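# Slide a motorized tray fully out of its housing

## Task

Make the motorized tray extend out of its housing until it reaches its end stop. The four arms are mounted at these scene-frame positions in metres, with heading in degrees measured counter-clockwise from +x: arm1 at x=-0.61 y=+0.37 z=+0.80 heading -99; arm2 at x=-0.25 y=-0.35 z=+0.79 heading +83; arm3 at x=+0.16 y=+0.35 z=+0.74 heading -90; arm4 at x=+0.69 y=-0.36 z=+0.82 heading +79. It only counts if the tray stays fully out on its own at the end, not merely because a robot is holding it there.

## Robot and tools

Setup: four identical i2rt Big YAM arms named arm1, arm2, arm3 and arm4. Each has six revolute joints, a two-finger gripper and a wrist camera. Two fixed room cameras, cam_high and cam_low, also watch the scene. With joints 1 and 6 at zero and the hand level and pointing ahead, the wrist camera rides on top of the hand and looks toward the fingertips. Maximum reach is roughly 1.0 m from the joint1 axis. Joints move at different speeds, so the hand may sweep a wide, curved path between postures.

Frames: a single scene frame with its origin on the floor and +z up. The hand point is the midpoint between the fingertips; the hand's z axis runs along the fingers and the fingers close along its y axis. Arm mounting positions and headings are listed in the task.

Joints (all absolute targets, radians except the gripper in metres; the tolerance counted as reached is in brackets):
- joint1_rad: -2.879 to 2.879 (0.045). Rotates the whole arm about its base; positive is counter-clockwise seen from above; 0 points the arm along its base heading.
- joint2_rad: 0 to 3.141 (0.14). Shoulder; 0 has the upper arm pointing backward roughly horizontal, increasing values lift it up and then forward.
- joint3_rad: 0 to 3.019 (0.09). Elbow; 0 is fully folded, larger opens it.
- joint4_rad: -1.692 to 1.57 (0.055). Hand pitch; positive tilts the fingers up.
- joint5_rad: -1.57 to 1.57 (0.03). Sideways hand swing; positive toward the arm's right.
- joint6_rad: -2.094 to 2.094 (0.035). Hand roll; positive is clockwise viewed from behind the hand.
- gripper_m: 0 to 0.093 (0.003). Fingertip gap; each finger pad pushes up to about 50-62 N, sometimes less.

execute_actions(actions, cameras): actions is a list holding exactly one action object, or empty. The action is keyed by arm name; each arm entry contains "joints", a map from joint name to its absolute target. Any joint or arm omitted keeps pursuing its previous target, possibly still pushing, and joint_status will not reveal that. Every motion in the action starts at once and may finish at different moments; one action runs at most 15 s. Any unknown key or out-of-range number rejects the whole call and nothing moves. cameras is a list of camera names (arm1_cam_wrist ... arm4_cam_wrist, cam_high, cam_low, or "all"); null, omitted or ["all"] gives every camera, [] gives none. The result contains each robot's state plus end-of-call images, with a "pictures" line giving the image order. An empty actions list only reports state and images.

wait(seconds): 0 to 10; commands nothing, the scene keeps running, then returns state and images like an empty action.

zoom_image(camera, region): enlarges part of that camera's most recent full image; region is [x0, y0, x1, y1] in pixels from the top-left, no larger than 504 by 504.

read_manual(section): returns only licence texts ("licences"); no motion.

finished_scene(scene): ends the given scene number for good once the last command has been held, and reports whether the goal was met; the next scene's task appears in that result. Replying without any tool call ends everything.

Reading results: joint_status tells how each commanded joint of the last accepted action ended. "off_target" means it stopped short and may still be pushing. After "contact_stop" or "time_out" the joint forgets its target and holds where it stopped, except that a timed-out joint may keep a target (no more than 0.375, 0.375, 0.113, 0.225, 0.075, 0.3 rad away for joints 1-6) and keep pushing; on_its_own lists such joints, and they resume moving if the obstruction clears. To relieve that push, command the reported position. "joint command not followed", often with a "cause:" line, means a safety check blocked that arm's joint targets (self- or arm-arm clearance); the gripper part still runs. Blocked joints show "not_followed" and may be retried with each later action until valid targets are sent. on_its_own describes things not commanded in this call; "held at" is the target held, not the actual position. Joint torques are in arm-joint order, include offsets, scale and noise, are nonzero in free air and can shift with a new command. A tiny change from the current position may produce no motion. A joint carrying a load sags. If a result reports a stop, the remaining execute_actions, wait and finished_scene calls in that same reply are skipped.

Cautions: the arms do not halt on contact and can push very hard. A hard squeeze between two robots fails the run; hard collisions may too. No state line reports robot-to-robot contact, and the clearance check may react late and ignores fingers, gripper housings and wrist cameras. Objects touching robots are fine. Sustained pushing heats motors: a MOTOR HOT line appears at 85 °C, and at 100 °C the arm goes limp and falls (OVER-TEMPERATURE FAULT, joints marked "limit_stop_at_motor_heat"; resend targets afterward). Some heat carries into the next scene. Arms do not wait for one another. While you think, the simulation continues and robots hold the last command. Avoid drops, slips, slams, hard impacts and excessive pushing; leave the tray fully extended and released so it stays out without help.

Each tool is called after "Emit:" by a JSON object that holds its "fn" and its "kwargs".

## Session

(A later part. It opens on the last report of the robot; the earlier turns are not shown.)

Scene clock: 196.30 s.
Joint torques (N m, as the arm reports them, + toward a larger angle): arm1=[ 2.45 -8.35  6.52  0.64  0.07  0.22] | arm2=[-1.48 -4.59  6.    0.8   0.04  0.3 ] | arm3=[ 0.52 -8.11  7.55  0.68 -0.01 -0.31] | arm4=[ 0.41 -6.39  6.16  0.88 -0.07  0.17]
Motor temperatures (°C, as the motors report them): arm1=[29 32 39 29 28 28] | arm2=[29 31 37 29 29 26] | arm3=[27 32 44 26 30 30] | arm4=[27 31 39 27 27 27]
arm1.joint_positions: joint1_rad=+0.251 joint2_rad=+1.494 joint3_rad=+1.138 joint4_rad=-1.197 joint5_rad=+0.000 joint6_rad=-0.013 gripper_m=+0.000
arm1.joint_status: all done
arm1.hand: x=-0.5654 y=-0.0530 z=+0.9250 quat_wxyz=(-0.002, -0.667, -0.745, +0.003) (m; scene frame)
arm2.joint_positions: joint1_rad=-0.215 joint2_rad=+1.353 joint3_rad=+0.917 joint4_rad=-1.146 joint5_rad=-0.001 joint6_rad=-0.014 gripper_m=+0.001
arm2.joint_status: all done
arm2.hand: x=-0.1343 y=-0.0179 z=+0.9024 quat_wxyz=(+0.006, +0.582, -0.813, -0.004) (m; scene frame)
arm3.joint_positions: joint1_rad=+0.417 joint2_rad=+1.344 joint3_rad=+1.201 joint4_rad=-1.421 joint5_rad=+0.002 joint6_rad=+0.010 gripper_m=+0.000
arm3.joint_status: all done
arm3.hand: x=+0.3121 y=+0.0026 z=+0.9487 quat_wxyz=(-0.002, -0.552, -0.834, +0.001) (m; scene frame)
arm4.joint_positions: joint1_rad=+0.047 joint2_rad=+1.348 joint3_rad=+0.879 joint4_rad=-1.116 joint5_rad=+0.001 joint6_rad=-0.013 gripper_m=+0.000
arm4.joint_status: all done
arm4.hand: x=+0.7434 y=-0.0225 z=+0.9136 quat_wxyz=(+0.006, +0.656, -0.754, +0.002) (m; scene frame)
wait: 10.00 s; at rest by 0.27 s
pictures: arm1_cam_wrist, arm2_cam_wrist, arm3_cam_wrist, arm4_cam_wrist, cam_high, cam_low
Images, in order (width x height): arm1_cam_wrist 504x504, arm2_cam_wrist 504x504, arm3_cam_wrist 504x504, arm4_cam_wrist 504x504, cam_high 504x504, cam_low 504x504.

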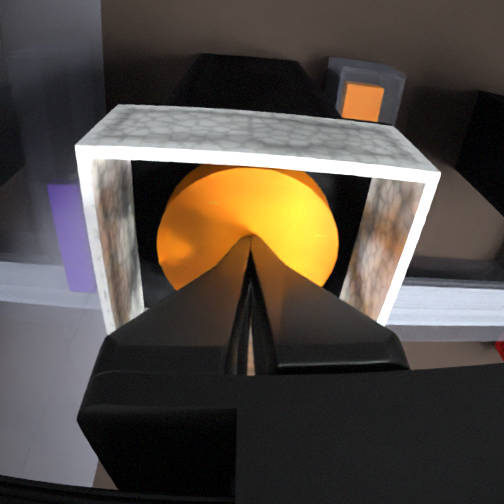

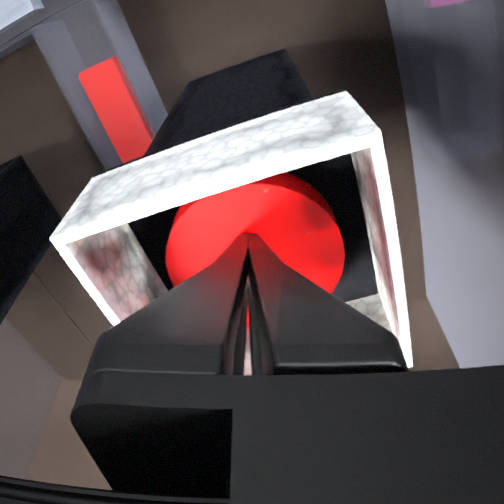

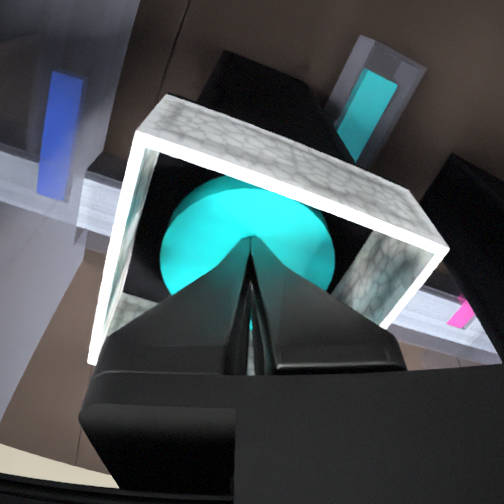

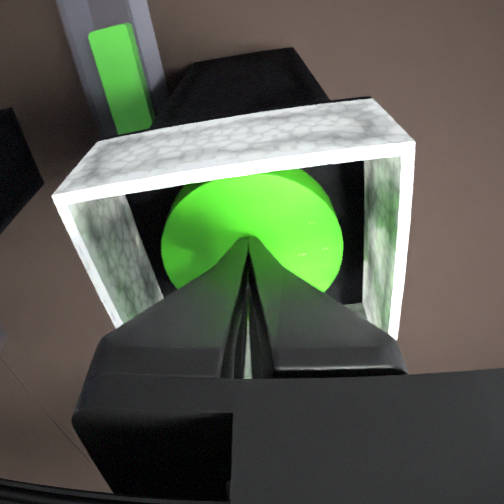

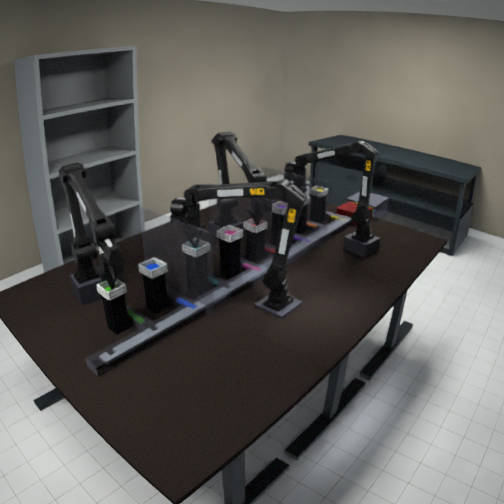

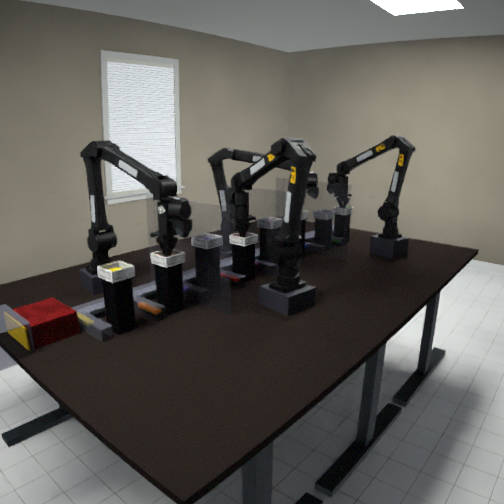

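Emit:
{"fn": "execute_actions", "kwargs": {"actions": [{"arm2":{"joints":{"joint2_rad":1.08}},"arm3":{"joints":{"joint2_rad":1.09}}}], "cameras": []}}

Emit:
{"fn": "execute_actions", "kwargs": {"actions": [{"arm2":{"joints":{"joint1_rad":0.432,"joint3_rad":0.94,"joint4_rad":-1.24}},"arm3":{"joints":{"joint1_rad":-0.18,"joint3_rad":1.09,"joint4_rad":-1.39}}}], "cameras": []}}

Emit:
{"fn": "execute_actions", "kwargs": {"actions": [{"arm2":{"joints":{"joint2_rad":1.345}},"arm3":{"joints":{"joint2_rad":1.315}}}], "cameras": []}}

Emit:
{"fn": "wait", "kwargs": {"seconds": 10}}

Emit:
{"fn": "wait", "kwargs": {"seconds": 9}}

Emit:
{"fn": "execute_actions", "kwargs": {"actions": [{"arm1":{"joints":{"joint2_rad":1.34}},"arm4":{"joints":{"joint2_rad":1.16}}}], "cameras": []}}

Emit:
{"fn": "execute_actions", "kwargs": {"actions": [{"arm1":{"joints":{"joint1_rad":-0.247,"joint2_rad":1.39,"joint3_rad":1.235}},"arm4":{"joints":{"joint1_rad":0.68,"joint2_rad":1.19,"joint3_rad":0.95}}}], "cameras": []}}

Emit:
{"fn": "execute_actions", "kwargs": {"actions": [{"arm1":{"joints":{"joint2_rad":1.63}},"arm4":{"joints":{"joint2_rad":1.465}}}], "cameras": []}}

Emit:
{"fn": "wait", "kwargs": {"seconds": 10}}

Emit:
{"fn": "wait", "kwargs": {"seconds": 10}}

Scene clock: 210.57 s.
Joint torques (N m, as the arm reports them, + toward a larger angle): arm1=[ 1.1  -8.39  6.65  0.71  0.01  0.27] | arm2=[-1.52 -4.59  7.82  1.28  0.04  0.29] | arm3=[ 0.86 -8.3   8.74  1.13  0.01 -0.29] | arm4=[ 0.36 -6.42  6.22  0.88 -0.08  0.16]
Motor temperatures (°C, as the motors report them): arm1=[29 32 39 29 28 28] | arm2=[29 31 37 29 29 26] | arm3=[27 32 44 26 30 30] | arm4=[27 31 39 27 27 27]
arm1.joint_positions: joint1_rad=+0.251 joint2_rad=+1.494 joint3_rad=+1.138 joint4_rad=-1.197 joint5_rad=+0.000 joint6_rad=-0.013 gripper_m=+0.000
arm1.joint_status: not commanded
arm1.hand: x=-0.5654 y=-0.0530 z=+0.9250 quat_wxyz=(-0.002, -0.667, -0.745, +0.003) (m; scene frame)
arm2.joint_positions: joint1_rad=-0.215 joint2_rad=+1.069 joint3_rad=+0.902 joint4_rad=-1.144 joint5_rad=-0.001 joint6_rad=-0.014 gripper_m=+0.001
arm2.joint_status: all done
arm2.hand: x=-0.1372 y=-0.0289 z=+0.9887 quat_wxyz=(-0.105, +0.577, -0.806, -0.081) (m; scene frame)
arm3.joint_positions: joint1_rad=+0.417 joint2_rad=+1.085 joint3_rad=+1.190 joint4_rad=-1.421 joint5_rad=+0.002 joint6_rad=+0.010 gripper_m=+0.000
arm3.joint_status: all done
arm3.hand: x=+0.2978 y=+0.0350 z=+1.0334 quat_wxyz=(-0.106, -0.548, -0.827, +0.068) (m; scene frame)
arm4.joint_positions: joint1_rad=+0.047 joint2_rad=+1.348 joint3_rad=+0.879 joint4_rad=-1.116 joint5_rad=+0.001 joint6_rad=-0.013 gripper_m=+0.000
arm4.joint_status: not commanded
arm4.hand: x=+0.7434 y=-0.0225 z=+0.9136 quat_wxyz=(+0.006, +0.656, -0.754, +0.002) (m; scene frame)
pictures: none
No camera images: the call's "cameras" was empty. Leave "cameras" out to get every camera's image.

Scene clock: 211.80 s.
Joint torques (N m, as the arm reports them, + toward a larger angle): arm1=[ 1.15 -7.88  6.5   0.78  0.04  0.21] | arm2=[-1.37 -4.17 11.02  0.56  0.05  0.3 ] | arm3=[ 0.19 -8.34  8.93  1.51  0.   -0.31] | arm4=[ 0.45 -6.26  6.19  0.85 -0.07  0.16]
Motor temperatures (°C, as the motors report them): arm1=[29 32 39 29 28 28] | arm2=[29 31 38 29 29 26] | arm3=[27 32 44 26 30 30] | arm4=[27 31 39 27 27 27]
arm1.joint_positions: joint1_rad=+0.251 joint2_rad=+1.494 joint3_rad=+1.138 joint4_rad=-1.197 joint5_rad=+0.000 joint6_rad=-0.013 gripper_m=+0.000
arm1.joint_status: not commanded
arm1.hand: x=-0.5654 y=-0.0530 z=+0.9250 quat_wxyz=(-0.002, -0.667, -0.745, +0.003) (m; scene frame)
arm2.joint_positions: joint1_rad=+0.431 joint2_rad=+1.069 joint3_rad=+0.902 joint4_rad=-1.232 joint5_rad=-0.001 joint6_rad=-0.014 gripper_m=+0.001
arm2.joint_status: all done
arm2.hand: x=-0.3459 y=-0.0450 z=+0.9857 quat_wxyz=(-0.052, +0.807, -0.584, -0.075) (m; scene frame)
arm3.joint_positions: joint1_rad=-0.178 joint2_rad=+1.087 joint3_rad=+1.088 joint4_rad=-1.406 joint5_rad=+0.002 joint6_rad=+0.010 gripper_m=+0.000
arm3.joint_status: all done
arm3.hand: x=+0.0990 y=+0.0302 z=+0.9894 quat_wxyz=(-0.052, -0.770, -0.633, +0.063) (m; scene frame)
arm4.joint_positions: joint1_rad=+0.047 joint2_rad=+1.348 joint3_rad=+0.879 joint4_rad=-1.116 joint5_rad=+0.001 joint6_rad=-0.013 gripper_m=+0.000
arm4.joint_status: not commanded
arm4.hand: x=+0.7434 y=-0.0225 z=+0.9136 quat_wxyz=(+0.006, +0.656, -0.754, +0.002) (m; scene frame)
pictures: none
No camera images: the call's "cameras" was empty. Leave "cameras" out to get every camera's image.

Scene clock: 212.67 s.
Joint torques (N m, as the arm reports them, + toward a larger angle): arm1=[ 1.89 -9.02  6.49  0.66  0.07  0.21] | arm2=[-1.43 -3.49  7.2   0.77  0.03  0.3 ] | arm3=[ 0.47 -7.14  6.82  1.16 -0.01 -0.3 ] | arm4=[ 0.46 -6.36  6.23  0.91 -0.06  0.17]
Motor temperatures (°C, as the motors report them): arm1=[29 32 39 29 28 28] | arm2=[29 31 38 29 29 26] | arm3=[27 32 44 27 30 30] | arm4=[27 31 39 27 27 27]
arm1.joint_positions: joint1_rad=+0.251 joint2_rad=+1.494 joint3_rad=+1.138 joint4_rad=-1.197 joint5_rad=+0.000 joint6_rad=-0.013 gripper_m=+0.000
arm1.joint_status: not commanded
arm1.hand: x=-0.5654 y=-0.0530 z=+0.9250 quat_wxyz=(-0.002, -0.667, -0.745, +0.003) (m; scene frame)
arm2.joint_positions: joint1_rad=+0.431 joint2_rad=+1.293 joint3_rad=+0.948 joint4_rad=-1.246 joint5_rad=-0.001 joint6_rad=-0.013 gripper_m=+0.001
arm2.joint_status: all done
arm2.hand: x=-0.3523 y=-0.0255 z=+0.9349 quat_wxyz=(+0.005, +0.810, -0.586, +0.002) (m; scene frame)
arm3.joint_positions: joint1_rad=-0.178 joint2_rad=+1.269 joint3_rad=+1.112 joint4_rad=-1.404 joint5_rad=+0.002 joint6_rad=+0.010 gripper_m=+0.000
arm3.joint_status: all done
arm3.hand: x=+0.0945 y=+0.0056 z=+0.9406 quat_wxyz=(-0.001, -0.772, -0.636, +0.003) (m; scene frame)
arm4.joint_positions: joint1_rad=+0.047 joint2_rad=+1.348 joint3_rad=+0.879 joint4_rad=-1.116 joint5_rad=+0.001 joint6_rad=-0.013 gripper_m=+0.000
arm4.joint_status: not commanded
arm4.hand: x=+0.7434 y=-0.0225 z=+0.9136 quat_wxyz=(+0.006, +0.656, -0.754, +0.002) (m; scene frame)
pictures: none
No camera images: the call's "cameras" was empty. Leave "cameras" out to get every camera's image.

Scene clock: 222.67 s.
Joint torques (N m, as the arm reports them, + toward a larger angle): arm1=[ 0.81 -8.42  6.7   0.69  0.    0.2 ] | arm2=[-1.4  -3.42  7.22  0.78  0.03  0.3 ] | arm3=[ 0.14 -6.97  6.83  1.21  0.   -0.3 ] | arm4=[ 0.41 -6.23  6.21  0.89 -0.07  0.17]
Motor temperatures (°C, as the motors report them): arm1=[29 32 39 29 28 28] | arm2=[29 31 38 29 29 26] | arm3=[27 32 43 27 30 30] | arm4=[27 31 39 27 27 27]
arm1.joint_positions: joint1_rad=+0.251 joint2_rad=+1.494 joint3_rad=+1.138 joint4_rad=-1.197 joint5_rad=+0.000 joint6_rad=-0.013 gripper_m=+0.000
arm1.joint_status: not commanded
arm1.hand: x=-0.5654 y=-0.0530 z=+0.9250 quat_wxyz=(-0.002, -0.667, -0.745, +0.003) (m; scene frame)
arm2.joint_positions: joint1_rad=+0.431 joint2_rad=+1.293 joint3_rad=+0.948 joint4_rad=-1.246 joint5_rad=-0.001 joint6_rad=-0.013 gripper_m=+0.001
arm2.joint_status: all done
arm2.hand: x=-0.3523 y=-0.0255 z=+0.9349 quat_wxyz=(+0.005, +0.810, -0.586, +0.002) (m; scene frame)
arm3.joint_positions: joint1_rad=-0.178 joint2_rad=+1.269 joint3_rad=+1.112 joint4_rad=-1.404 joint5_rad=+0.002 joint6_rad=+0.010 gripper_m=+0.000
arm3.joint_status: all done
arm3.hand: x=+0.0945 y=+0.0056 z=+0.9406 quat_wxyz=(-0.001, -0.772, -0.636, +0.003) (m; scene frame)
arm4.joint_positions: joint1_rad=+0.047 joint2_rad=+1.348 joint3_rad=+0.879 joint4_rad=-1.116 joint5_rad=+0.001 joint6_rad=-0.013 gripper_m=+0.000
arm4.joint_status: not commanded
arm4.hand: x=+0.7434 y=-0.0225 z=+0.9136 quat_wxyz=(+0.006, +0.656, -0.754, +0.002) (m; scene frame)
wait: 10.00 s; at rest by 0.27 s
pictures: arm1_cam_wrist, arm2_cam_wrist, arm3_cam_wrist, arm4_cam_wrist, cam_high, cam_low
Images, in order (width x height): arm1_cam_wrist 504x504, arm2_cam_wrist 504x504, arm3_cam_wrist 504x504, arm4_cam_wrist 504x504, cam_high 504x504, cam_low 504x504.

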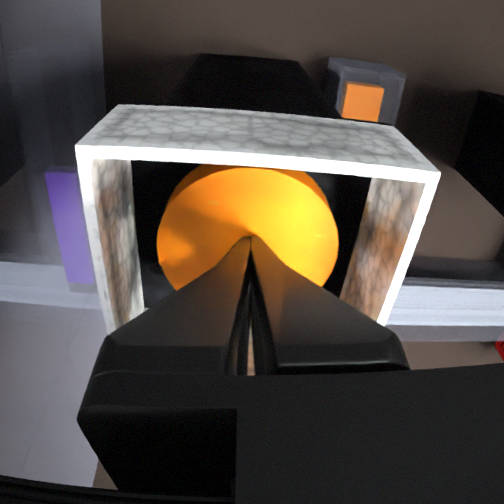

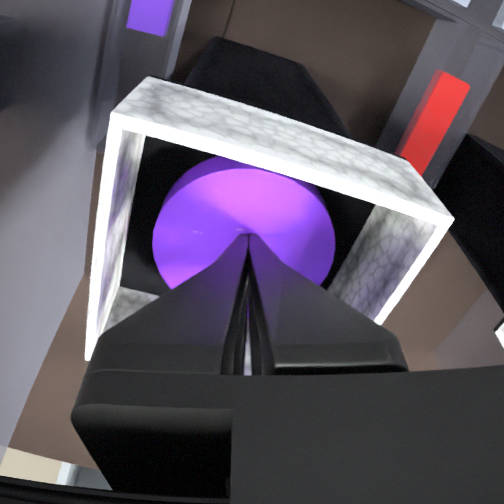

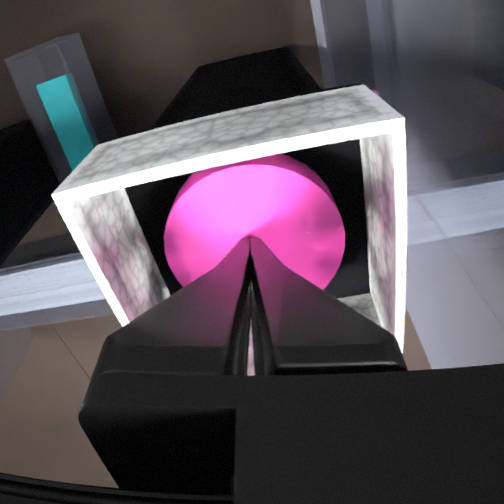

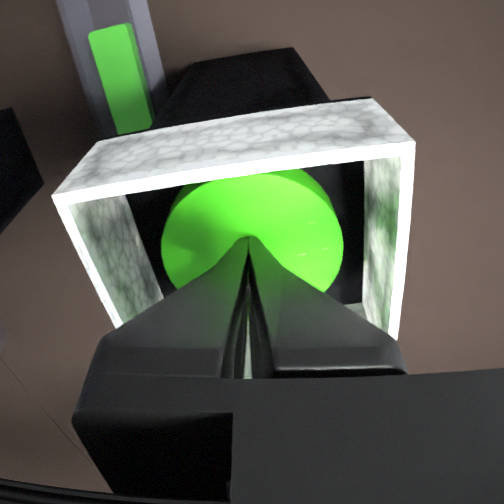

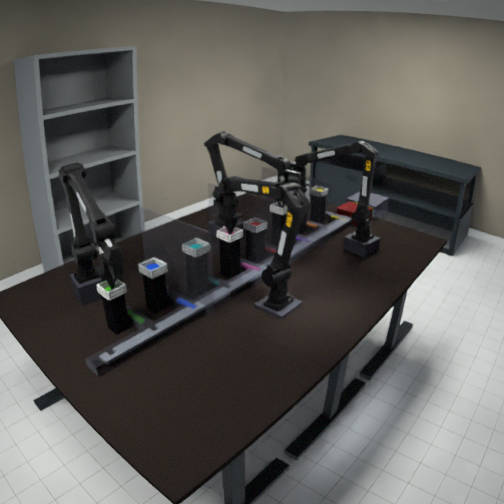

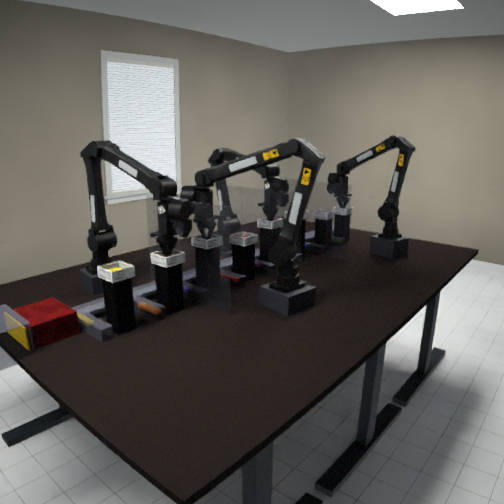

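Scene clock: 231.67 s.
Joint torques (N m, as the arm reports them, + toward a larger angle): arm1=[ 1.42 -8.1   6.79  0.9   0.01  0.22] | arm2=[-1.39 -3.37  7.23  0.79  0.03  0.29] | arm3=[ 0.43 -7.07  6.79  1.2  -0.03 -0.34] | arm4=[ 0.29 -6.33  6.18  0.9  -0.07  0.17]
Motor temperatures (°C, as the motors report them): arm1=[29 32 39 29 28 28] | arm2=[29 31 38 29 29 26] | arm3=[27 32 43 27 30 30] | arm4=[27 31 39 27 27 27]
arm1.joint_positions: joint1_rad=+0.251 joint2_rad=+1.494 joint3_rad=+1.138 joint4_rad=-1.197 joint5_rad=+0.000 joint6_rad=-0.013 gripper_m=+0.000
arm1.joint_status: not commanded
arm1.hand: x=-0.5654 y=-0.0530 z=+0.9250 quat_wxyz=(-0.002, -0.667, -0.745, +0.003) (m; scene frame)
arm2.joint_positions: joint1_rad=+0.431 joint2_rad=+1.293 joint3_rad=+0.948 joint4_rad=-1.246 joint5_rad=-0.001 joint6_rad=-0.013 gripper_m=+0.001
arm2.joint_status: all done
arm2.hand: x=-0.3523 y=-0.0255 z=+0.9349 quat_wxyz=(+0.005, +0.810, -0.586, +0.002) (m; scene frame)
arm3.joint_positions: joint1_rad=-0.178 joint2_rad=+1.269 joint3_rad=+1.112 joint4_rad=-1.404 joint5_rad=+0.002 joint6_rad=+0.010 gripper_m=+0.000
arm3.joint_status: all done
arm3.hand: x=+0.0945 y=+0.0056 z=+0.9406 quat_wxyz=(-0.001, -0.772, -0.636, +0.003) (m; scene frame)
arm4.joint_positions: joint1_rad=+0.047 joint2_rad=+1.348 joint3_rad=+0.879 joint4_rad=-1.116 joint5_rad=+0.001 joint6_rad=-0.013 gripper_m=+0.000
arm4.joint_status: not commanded
arm4.hand: x=+0.7434 y=-0.0225 z=+0.9136 quat_wxyz=(+0.006, +0.656, -0.754, +0.002) (m; scene frame)
wait: 9.00 s; at rest by 0.27 s
pictures: arm1_cam_wrist, arm2_cam_wrist, arm3_cam_wrist, arm4_cam_wrist, cam_high, cam_low
Images, in order (width x height): arm1_cam_wrist 504x504, arm2_cam_wrist 504x504, arm3_cam_wrist 504x504, arm4_cam_wrist 504x504, cam_high 504x504, cam_low 504x504.

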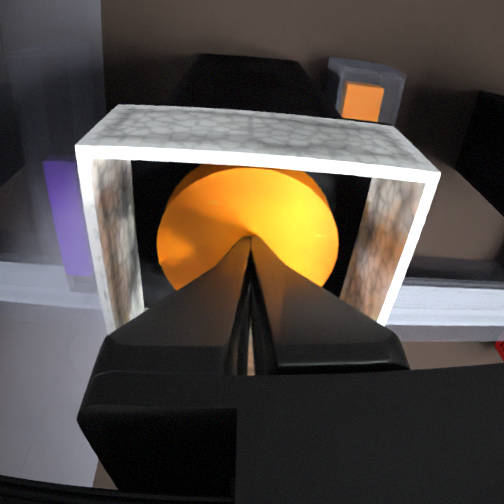

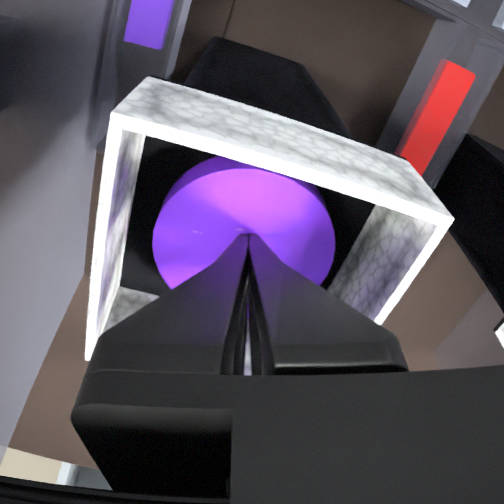

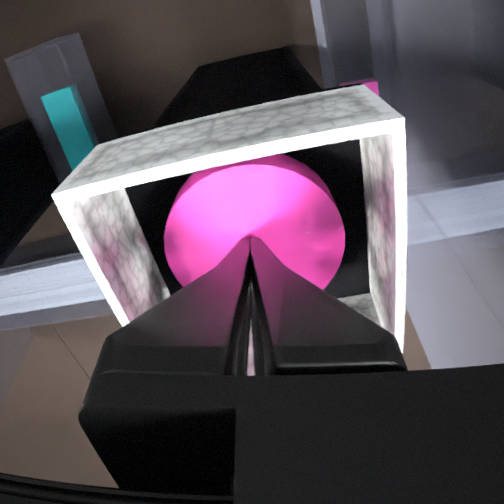

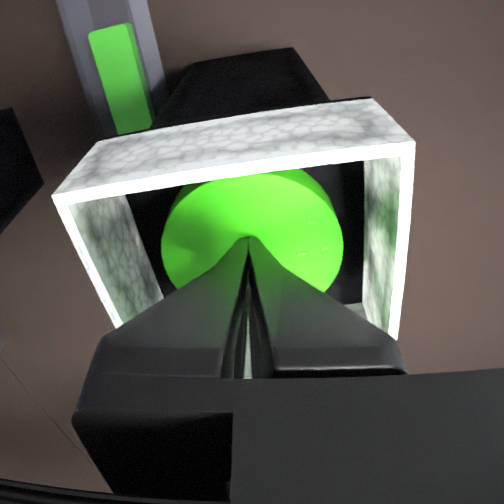

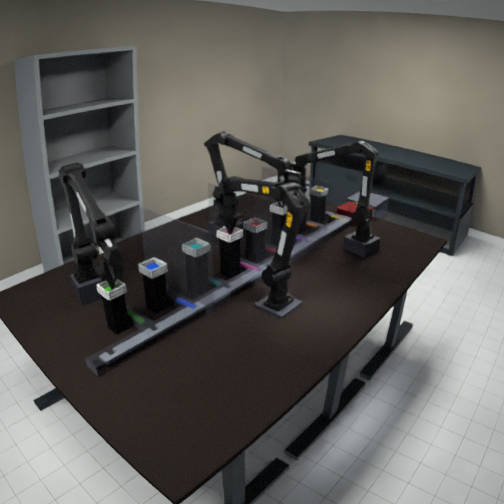

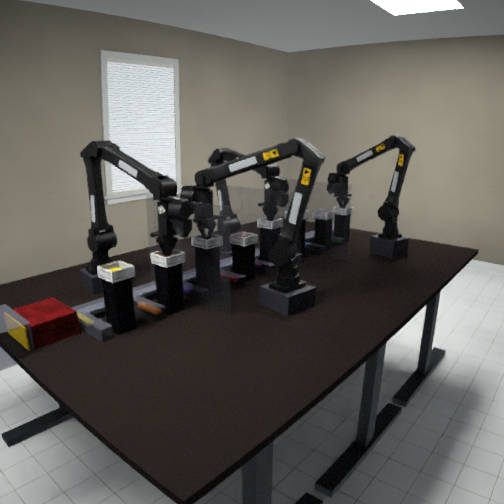

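Scene clock: 232.73 s.
Joint torques (N m, as the arm reports them, + toward a larger angle): arm1=[ 1.81 -9.83  8.66  0.75  0.02  0.2 ] | arm2=[-1.42 -3.32  7.24  0.79  0.03  0.29] | arm3=[ 0.39 -7.44  6.93  1.25 -0.01 -0.29] | arm4=[ 0.33 -6.98  7.91  1.28 -0.07  0.18]
Motor temperatures (°C, as the motors report them): arm1=[29 32 39 29 28 28] | arm2=[29 31 38 29 29 26] | arm3=[27 32 43 27 30 30] | arm4=[27 31 39 27 27 27]
arm1.joint_positions: joint1_rad=+0.251 joint2_rad=+1.331 joint3_rad=+1.119 joint4_rad=-1.194 joint5_rad=+0.000 joint6_rad=-0.013 gripper_m=+0.000
arm1.joint_status: all done
arm1.hand: x=-0.5663 y=-0.0424 z=+0.9822 quat_wxyz=(-0.055, -0.665, -0.743, +0.052) (m; scene frame)
arm2.joint_positions: joint1_rad=+0.431 joint2_rad=+1.293 joint3_rad=+0.948 joint4_rad=-1.246 joint5_rad=-0.001 joint6_rad=-0.013 gripper_m=+0.001
arm2.joint_status: not commanded
arm2.hand: x=-0.3523 y=-0.0255 z=+0.9349 quat_wxyz=(+0.005, +0.810, -0.586, +0.002) (m; scene frame)
arm3.joint_positions: joint1_rad=-0.178 joint2_rad=+1.269 joint3_rad=+1.112 joint4_rad=-1.404 joint5_rad=+0.002 joint6_rad=+0.010 gripper_m=+0.000
arm3.joint_status: not commanded
arm3.hand: x=+0.0945 y=+0.0056 z=+0.9406 quat_wxyz=(-0.001, -0.772, -0.636, +0.003) (m; scene frame)
arm4.joint_positions: joint1_rad=+0.047 joint2_rad=+1.146 joint3_rad=+0.867 joint4_rad=-1.115 joint5_rad=+0.001 joint6_rad=-0.013 gripper_m=+0.000
arm4.joint_status: all done
arm4.hand: x=+0.7432 y=-0.0262 z=+0.9736 quat_wxyz=(-0.067, +0.653, -0.752, -0.060) (m; scene frame)
pictures: none
No camera images: the call's "cameras" was empty. Leave "cameras" out to get every camera's image.

Scene clock: 233.97 s.
Joint torques (N m, as the arm reports them, + toward a larger angle): arm1=[  1.91 -12.95  13.27   0.93   0.04   0.19] | arm2=[-1.42 -3.38  7.23  0.79  0.03  0.3 ] | arm3=[ 0.26 -6.97  6.87  1.14 -0.01 -0.28] | arm4=[ 1.83 -8.06 11.32  1.25 -0.07  0.17]
Motor temperatures (°C, as the motors report them): arm1=[29 32 40 29 28 28] | arm2=[29 31 38 29 29 26] | arm3=[27 32 43 27 30 30] | arm4=[27 31 40 27 27 27]
arm1.joint_positions: joint1_rad=-0.251 joint2_rad=+1.398 joint3_rad=+1.182 joint4_rad=-1.194 joint5_rad=+0.001 joint6_rad=-0.013 gripper_m=+0.000
arm1.joint_status: all done
arm1.hand: x=-0.7778 y=-0.0335 z=+0.9820 quat_wxyz=(-0.038, -0.828, -0.555, +0.065) (m; scene frame)
arm2.joint_positions: joint1_rad=+0.431 joint2_rad=+1.293 joint3_rad=+0.948 joint4_rad=-1.246 joint5_rad=-0.001 joint6_rad=-0.013 gripper_m=+0.001
arm2.joint_status: not commanded
arm2.hand: x=-0.3523 y=-0.0255 z=+0.9349 quat_wxyz=(+0.005, +0.810, -0.586, +0.002) (m; scene frame)
arm3.joint_positions: joint1_rad=-0.178 joint2_rad=+1.269 joint3_rad=+1.112 joint4_rad=-1.404 joint5_rad=+0.002 joint6_rad=+0.010 gripper_m=+0.000
arm3.joint_status: not commanded
arm3.hand: x=+0.0945 y=+0.0056 z=+0.9406 quat_wxyz=(-0.001, -0.772, -0.636, +0.003) (m; scene frame)
arm4.joint_positions: joint1_rad=+0.674 joint2_rad=+1.186 joint3_rad=+0.912 joint4_rad=-1.115 joint5_rad=+0.001 joint6_rad=-0.013 gripper_m=+0.000
arm4.joint_status: all done
arm4.hand: x=+0.5298 y=-0.0444 z=+0.9805 quat_wxyz=(-0.049, +0.853, -0.513, -0.081) (m; scene frame)
pictures: none
No camera images: the call's "cameras" was empty. Leave "cameras" out to get every camera's image.

Scene clock: 234.90 s.
Joint torques (N m, as the arm reports them, + toward a larger angle): arm1=[  1.88 -10.24   8.09   0.8    0.03   0.21] | arm2=[-1.36 -3.39  7.24  0.8   0.03  0.3 ] | arm3=[ 0.21 -7.11  6.77  1.09 -0.01 -0.31] | arm4=[ 1.81 -7.43  7.3   0.96 -0.06  0.16]
Motor temperatures (°C, as the motors report them): arm1=[29 32 40 29 28 28] | arm2=[29 31 38 29 29 26] | arm3=[27 32 43 27 30 30] | arm4=[27 31 40 27 27 27]
arm1.joint_positions: joint1_rad=-0.251 joint2_rad=+1.577 joint3_rad=+1.240 joint4_rad=-1.197 joint5_rad=+0.001 joint6_rad=-0.013 gripper_m=+0.000
arm1.joint_status: all done
arm1.hand: x=-0.7882 y=-0.0566 z=+0.9282 quat_wxyz=(-0.004, -0.831, -0.556, +0.014) (m; scene frame)
arm2.joint_positions: joint1_rad=+0.431 joint2_rad=+1.293 joint3_rad=+0.948 joint4_rad=-1.246 joint5_rad=-0.001 joint6_rad=-0.013 gripper_m=+0.001
arm2.joint_status: not commanded
arm2.hand: x=-0.3523 y=-0.0255 z=+0.9349 quat_wxyz=(+0.005, +0.810, -0.586, +0.002) (m; scene frame)
arm3.joint_positions: joint1_rad=-0.178 joint2_rad=+1.269 joint3_rad=+1.112 joint4_rad=-1.404 joint5_rad=+0.002 joint6_rad=+0.010 gripper_m=+0.000
arm3.joint_status: not commanded
arm3.hand: x=+0.0945 y=+0.0056 z=+0.9406 quat_wxyz=(-0.001, -0.772, -0.636, +0.003) (m; scene frame)
arm4.joint_positions: joint1_rad=+0.674 joint2_rad=+1.415 joint3_rad=+0.956 joint4_rad=-1.117 joint5_rad=+0.001 joint6_rad=-0.012 gripper_m=+0.000
arm4.joint_status: all done
arm4.hand: x=+0.5221 y=-0.0298 z=+0.9183 quat_wxyz=(+0.001, +0.857, -0.516, -0.001) (m; scene frame)
pictures: none
No camera images: the call's "cameras" was empty. Leave "cameras" out to get every camera's image.

Scene clock: 244.90 s.
Joint torques (N m, as the arm reports them, + toward a larger angle): arm1=[  2.48 -10.36   8.18   1.01   0.     0.2 ] | arm2=[-1.38 -3.38  7.22  0.79  0.03  0.29] | arm3=[ 0.64 -7.03  6.84  1.19 -0.01 -0.29] | arm4=[ 1.84 -7.29  7.27  0.98 -0.06  0.17]
Motor temperatures (°C, as the motors report them): arm1=[29 32 41 29 28 28] | arm2=[29 31 38 29 29 26] | arm3=[27 32 43 27 30 30] | arm4=[27 31 40 27 27 27]
arm1.joint_positions: joint1_rad=-0.251 joint2_rad=+1.577 joint3_rad=+1.240 joint4_rad=-1.197 joint5_rad=+0.001 joint6_rad=-0.013 gripper_m=+0.000
arm1.joint_status: all done
arm1.hand: x=-0.7882 y=-0.0566 z=+0.9282 quat_wxyz=(-0.004, -0.831, -0.556, +0.014) (m; scene frame)
arm2.joint_positions: joint1_rad=+0.431 joint2_rad=+1.293 joint3_rad=+0.948 joint4_rad=-1.246 joint5_rad=-0.001 joint6_rad=-0.013 gripper_m=+0.001
arm2.joint_status: not commanded
arm2.hand: x=-0.3523 y=-0.0255 z=+0.9349 quat_wxyz=(+0.005, +0.810, -0.586, +0.002) (m; scene frame)
arm3.joint_positions: joint1_rad=-0.178 joint2_rad=+1.269 joint3_rad=+1.112 joint4_rad=-1.404 joint5_rad=+0.002 joint6_rad=+0.010 gripper_m=+0.000
arm3.joint_status: not commanded
arm3.hand: x=+0.0945 y=+0.0056 z=+0.9406 quat_wxyz=(-0.001, -0.772, -0.636, +0.003) (m; scene frame)
arm4.joint_positions: joint1_rad=+0.674 joint2_rad=+1.415 joint3_rad=+0.956 joint4_rad=-1.117 joint5_rad=+0.001 joint6_rad=-0.012 gripper_m=+0.000
arm4.joint_status: all done
arm4.hand: x=+0.5221 y=-0.0298 z=+0.9183 quat_wxyz=(+0.001, +0.857, -0.516, -0.001) (m; scene frame)
wait: 10.00 s; at rest by 0.27 s
pictures: arm1_cam_wrist, arm2_cam_wrist, arm3_cam_wrist, arm4_cam_wrist, cam_high, cam_low
Images, in order (width x height): arm1_cam_wrist 504x504, arm2_cam_wrist 504x504, arm3_cam_wrist 504x504, arm4_cam_wrist 504x504, cam_high 504x504, cam_low 504x504.

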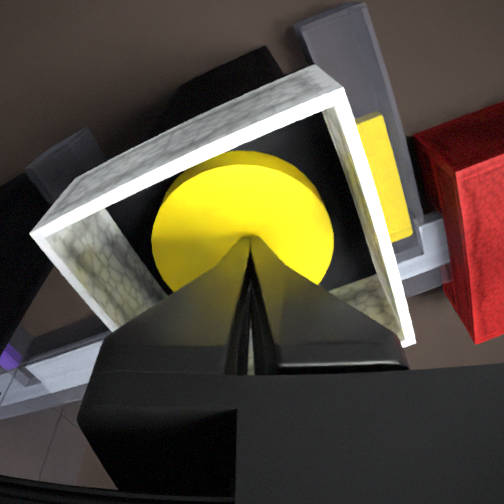

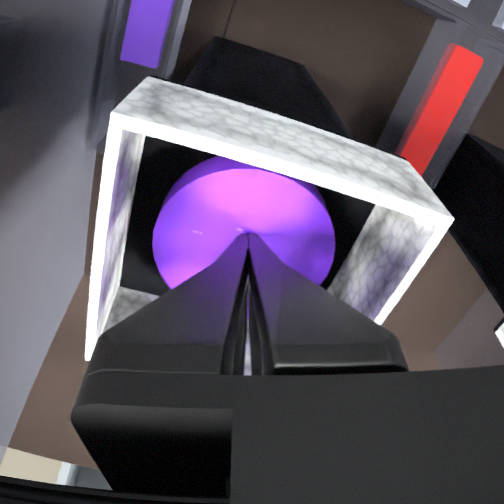

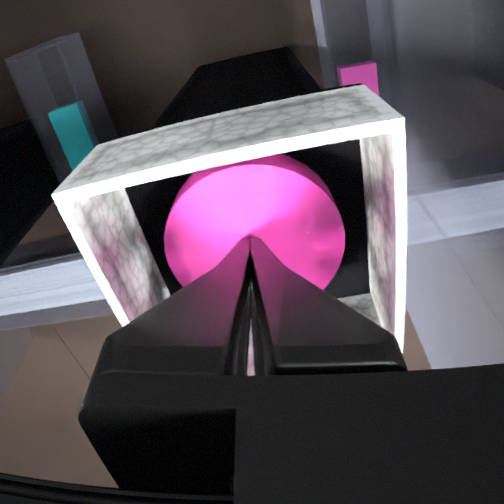

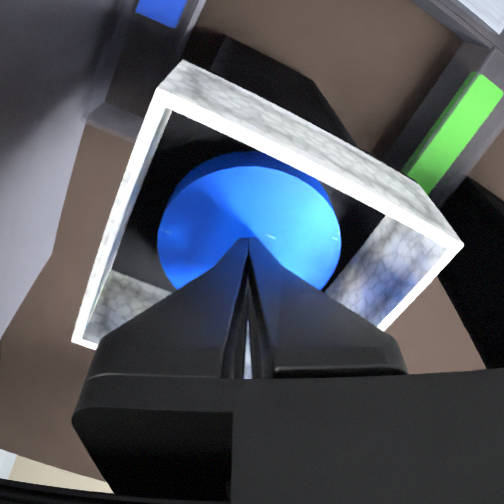

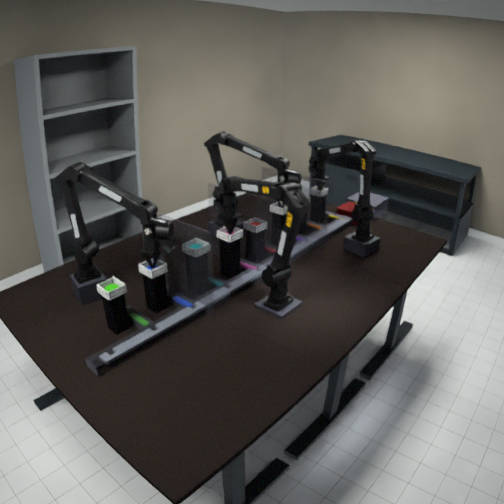

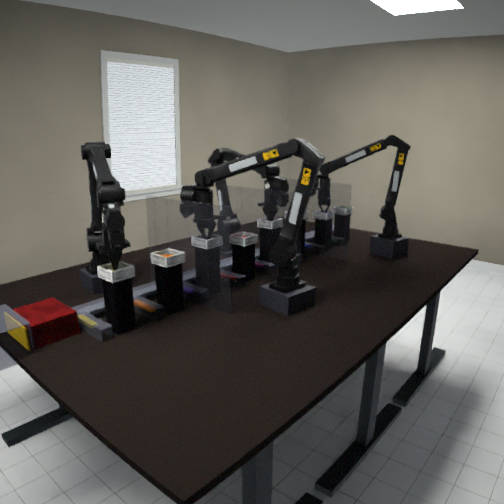

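Scene clock: 254.90 s.
Joint torques (N m, as the arm reports them, + toward a larger angle): arm1=[  1.82 -10.01   8.14   0.71   0.03   0.25] | arm2=[-1.4  -3.36  7.23  0.79  0.03  0.29] | arm3=[ 0.18 -6.89  6.75  1.11 -0.01 -0.33] | arm4=[ 1.7  -7.43  7.29  0.98 -0.07  0.16]
Motor temperatures (°C, as the motors report them): arm1=[29 33 41 29 28 28] | arm2=[29 31 39 29 29 26] | arm3=[27 32 43 27 30 30] | arm4=[27 31 41 27 27 27]
arm1.joint_positions: joint1_rad=-0.251 joint2_rad=+1.577 joint3_rad=+1.240 joint4_rad=-1.197 joint5_rad=+0.001 joint6_rad=-0.013 gripper_m=+0.000
arm1.joint_status: all done
arm1.hand: x=-0.7882 y=-0.0566 z=+0.9282 quat_wxyz=(-0.004, -0.831, -0.556, +0.014) (m; scene frame)
arm2.joint_positions: joint1_rad=+0.431 joint2_rad=+1.293 joint3_rad=+0.948 joint4_rad=-1.246 joint5_rad=-0.001 joint6_rad=-0.013 gripper_m=+0.001
arm2.joint_status: not commanded
arm2.hand: x=-0.3523 y=-0.0255 z=+0.9349 quat_wxyz=(+0.005, +0.810, -0.586, +0.002) (m; scene frame)
arm3.joint_positions: joint1_rad=-0.178 joint2_rad=+1.269 joint3_rad=+1.112 joint4_rad=-1.404 joint5_rad=+0.002 joint6_rad=+0.010 gripper_m=+0.000
arm3.joint_status: not commanded
arm3.hand: x=+0.0945 y=+0.0056 z=+0.9406 quat_wxyz=(-0.001, -0.772, -0.636, +0.003) (m; scene frame)
arm4.joint_positions: joint1_rad=+0.674 joint2_rad=+1.415 joint3_rad=+0.956 joint4_rad=-1.117 joint5_rad=+0.001 joint6_rad=-0.012 gripper_m=+0.000
arm4.joint_status: all done
arm4.hand: x=+0.5221 y=-0.0298 z=+0.9183 quat_wxyz=(+0.001, +0.857, -0.516, -0.001) (m; scene frame)
wait: 10.00 s; at rest by 0.27 s
pictures: arm1_cam_wrist, arm2_cam_wrist, arm3_cam_wrist, arm4_cam_wrist, cam_high, cam_low
Images, in order (width x height): arm1_cam_wrist 504x504, arm2_cam_wrist 504x504, arm3_cam_wrist 504x504, arm4_cam_wrist 504x504, cam_high 504x504, cam_low 504x504.

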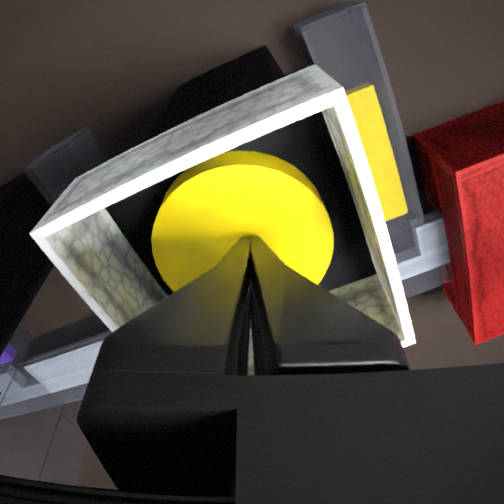

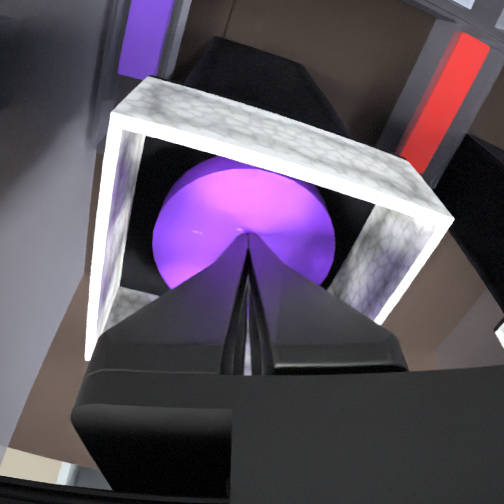

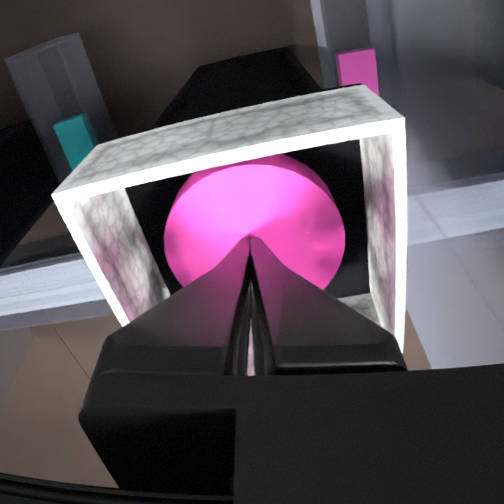

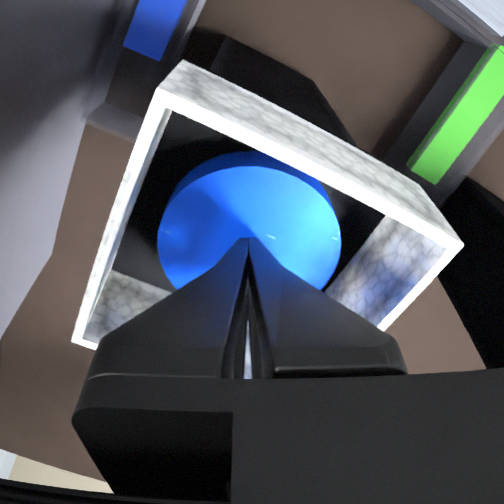

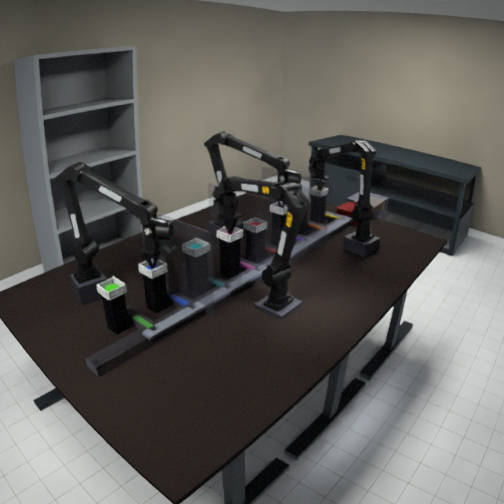

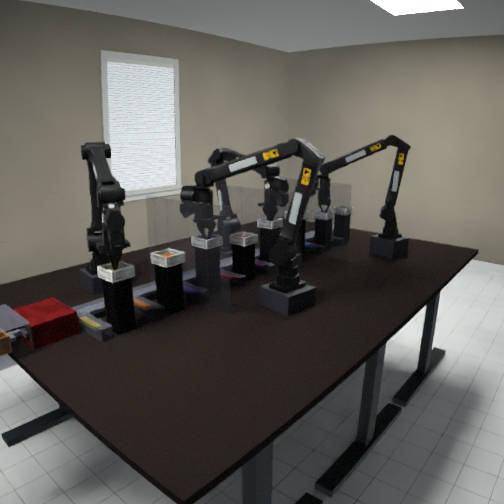

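Emit:
{"fn": "execute_actions", "kwargs": {"actions": [], "cameras": ["cam_high"]}}

Emit:
{"fn": "execute_actions", "kwargs": {"actions": [{"arm1":{"joints":{"joint2_rad":1.45}},"arm2":{"joints":{"joint2_rad":1.16}},"arm3":{"joints":{"joint2_rad":1.14}},"arm4":{"joints":{"joint2_rad":1.28}}}], "cameras": ["cam_high","cam_low"]}}

Scene clock: 262.93 s.
Joint torques (N m, as the arm reports them, + toward a larger angle): arm1=[  1.36 -10.09   8.2    0.89   0.01   0.25] | arm2=[-1.4  -3.33  7.25  0.79  0.03  0.29] | arm3=[-0.15 -6.71  6.79  1.1   0.01 -0.29] | arm4=[ 1.77 -7.28  7.3   0.97 -0.06  0.17]
Motor temperatures (°C, as the motors report them): arm1=[29 33 41 29 28 28] | arm2=[29 31 39 29 29 26] | arm3=[27 32 43 27 30 30] | arm4=[27 31 41 27 27 27]
arm1.joint_positions: joint1_rad=-0.251 joint2_rad=+1.577 joint3_rad=+1.240 joint4_rad=-1.197 joint5_rad=+0.001 joint6_rad=-0.013 gripper_m=+0.000
arm1.joint_status: all done
arm1.hand: x=-0.7882 y=-0.0566 z=+0.9282 quat_wxyz=(-0.004, -0.831, -0.556, +0.014) (m; scene frame)
arm2.joint_positions: joint1_rad=+0.431 joint2_rad=+1.293 joint3_rad=+0.948 joint4_rad=-1.246 joint5_rad=-0.001 joint6_rad=-0.013 gripper_m=+0.001
arm2.joint_status: not commanded
arm2.hand: x=-0.3523 y=-0.0255 z=+0.9349 quat_wxyz=(+0.005, +0.810, -0.586, +0.002) (m; scene frame)
arm3.joint_positions: joint1_rad=-0.178 joint2_rad=+1.269 joint3_rad=+1.112 joint4_rad=-1.404 joint5_rad=+0.002 joint6_rad=+0.010 gripper_m=+0.000
arm3.joint_status: not commanded
arm3.hand: x=+0.0945 y=+0.0056 z=+0.9406 quat_wxyz=(-0.001, -0.772, -0.636, +0.003) (m; scene frame)
arm4.joint_positions: joint1_rad=+0.674 joint2_rad=+1.415 joint3_rad=+0.956 joint4_rad=-1.117 joint5_rad=+0.001 joint6_rad=-0.012 gripper_m=+0.000
arm4.joint_status: all done
arm4.hand: x=+0.5221 y=-0.0298 z=+0.9183 quat_wxyz=(+0.001, +0.857, -0.516, -0.001) (m; scene frame)
pictures: cam_high
Images, in order (width x height): cam_high 504x504.

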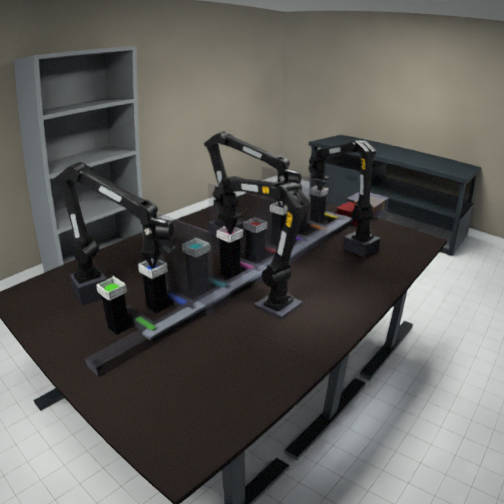

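Scene clock: 264.00 s.
Joint torques (N m, as the arm reports them, + toward a larger angle): arm1=[  1.16 -12.54   8.83   0.86  -0.04   0.2 ] | arm2=[-1.41 -5.45  7.77  0.93  0.03  0.29] | arm3=[ 0.41 -7.94  8.18  1.27  0.   -0.32] | arm4=[ 1.63 -8.33  7.95  1.23 -0.05  0.16]
Motor temperatures (°C, as the motors report them): arm1=[29 33 41 29 28 28] | arm2=[29 31 39 29 29 26] | arm3=[27 32 43 27 30 30] | arm4=[27 31 41 27 27 27]
arm1.joint_positions: joint1_rad=-0.251 joint2_rad=+1.442 joint3_rad=+1.239 joint4_rad=-1.195 joint5_rad=+0.001 joint6_rad=-0.013 gripper_m=+0.000
arm1.joint_status: all done
arm1.hand: x=-0.7861 y=-0.0527 z=+0.9865 quat_wxyz=(-0.041, -0.828, -0.555, +0.070) (m; scene frame)
arm2.joint_positions: joint1_rad=+0.431 joint2_rad=+1.150 joint3_rad=+0.947 joint4_rad=-1.243 joint5_rad=-0.001 joint6_rad=-0.013 gripper_m=+0.001
arm2.joint_status: all done
arm2.hand: x=-0.3508 y=-0.0294 z=+0.9797 quat_wxyz=(-0.038, +0.808, -0.585, -0.057) (m; scene frame)
arm3.joint_positions: joint1_rad=-0.178 joint2_rad=+1.127 joint3_rad=+1.096 joint4_rad=-1.398 joint5_rad=+0.002 joint6_rad=+0.010 gripper_m=+0.000
arm3.joint_status: all done
arm3.hand: x=+0.0975 y=+0.0218 z=+0.9804 quat_wxyz=(-0.044, -0.770, -0.634, +0.054) (m; scene frame)
arm4.joint_positions: joint1_rad=+0.674 joint2_rad=+1.265 joint3_rad=+0.956 joint4_rad=-1.116 joint5_rad=+0.001 joint6_rad=-0.012 gripper_m=+0.000
arm4.joint_status: all done
arm4.hand: x=+0.5220 y=-0.0293 z=+0.9711 quat_wxyz=(-0.039, +0.854, -0.514, -0.065) (m; scene frame)
pictures: cam_high, cam_low
Images, in order (width x height): cam_high 504x504, cam_low 504x504.

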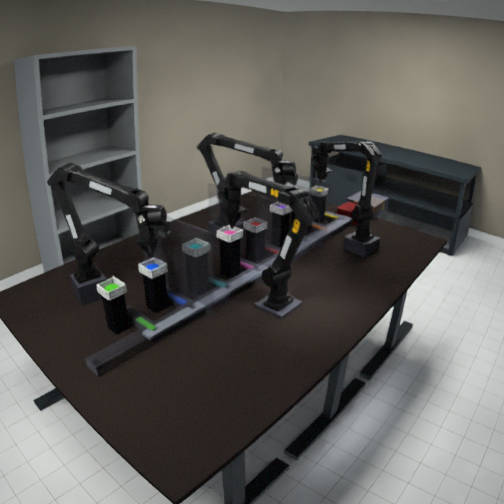

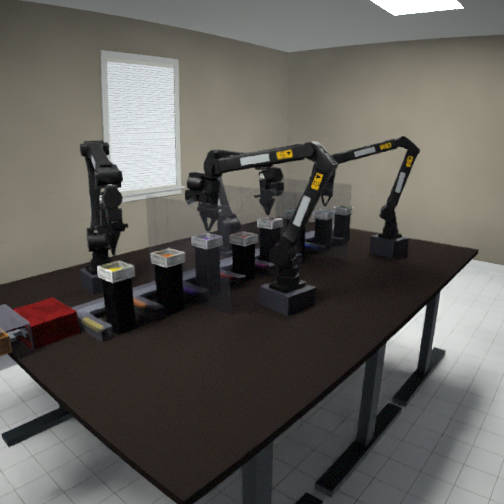

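Emit:
{"fn": "finished_scene", "kwargs": {"scene": 2}}

The scene is finished: the task was done.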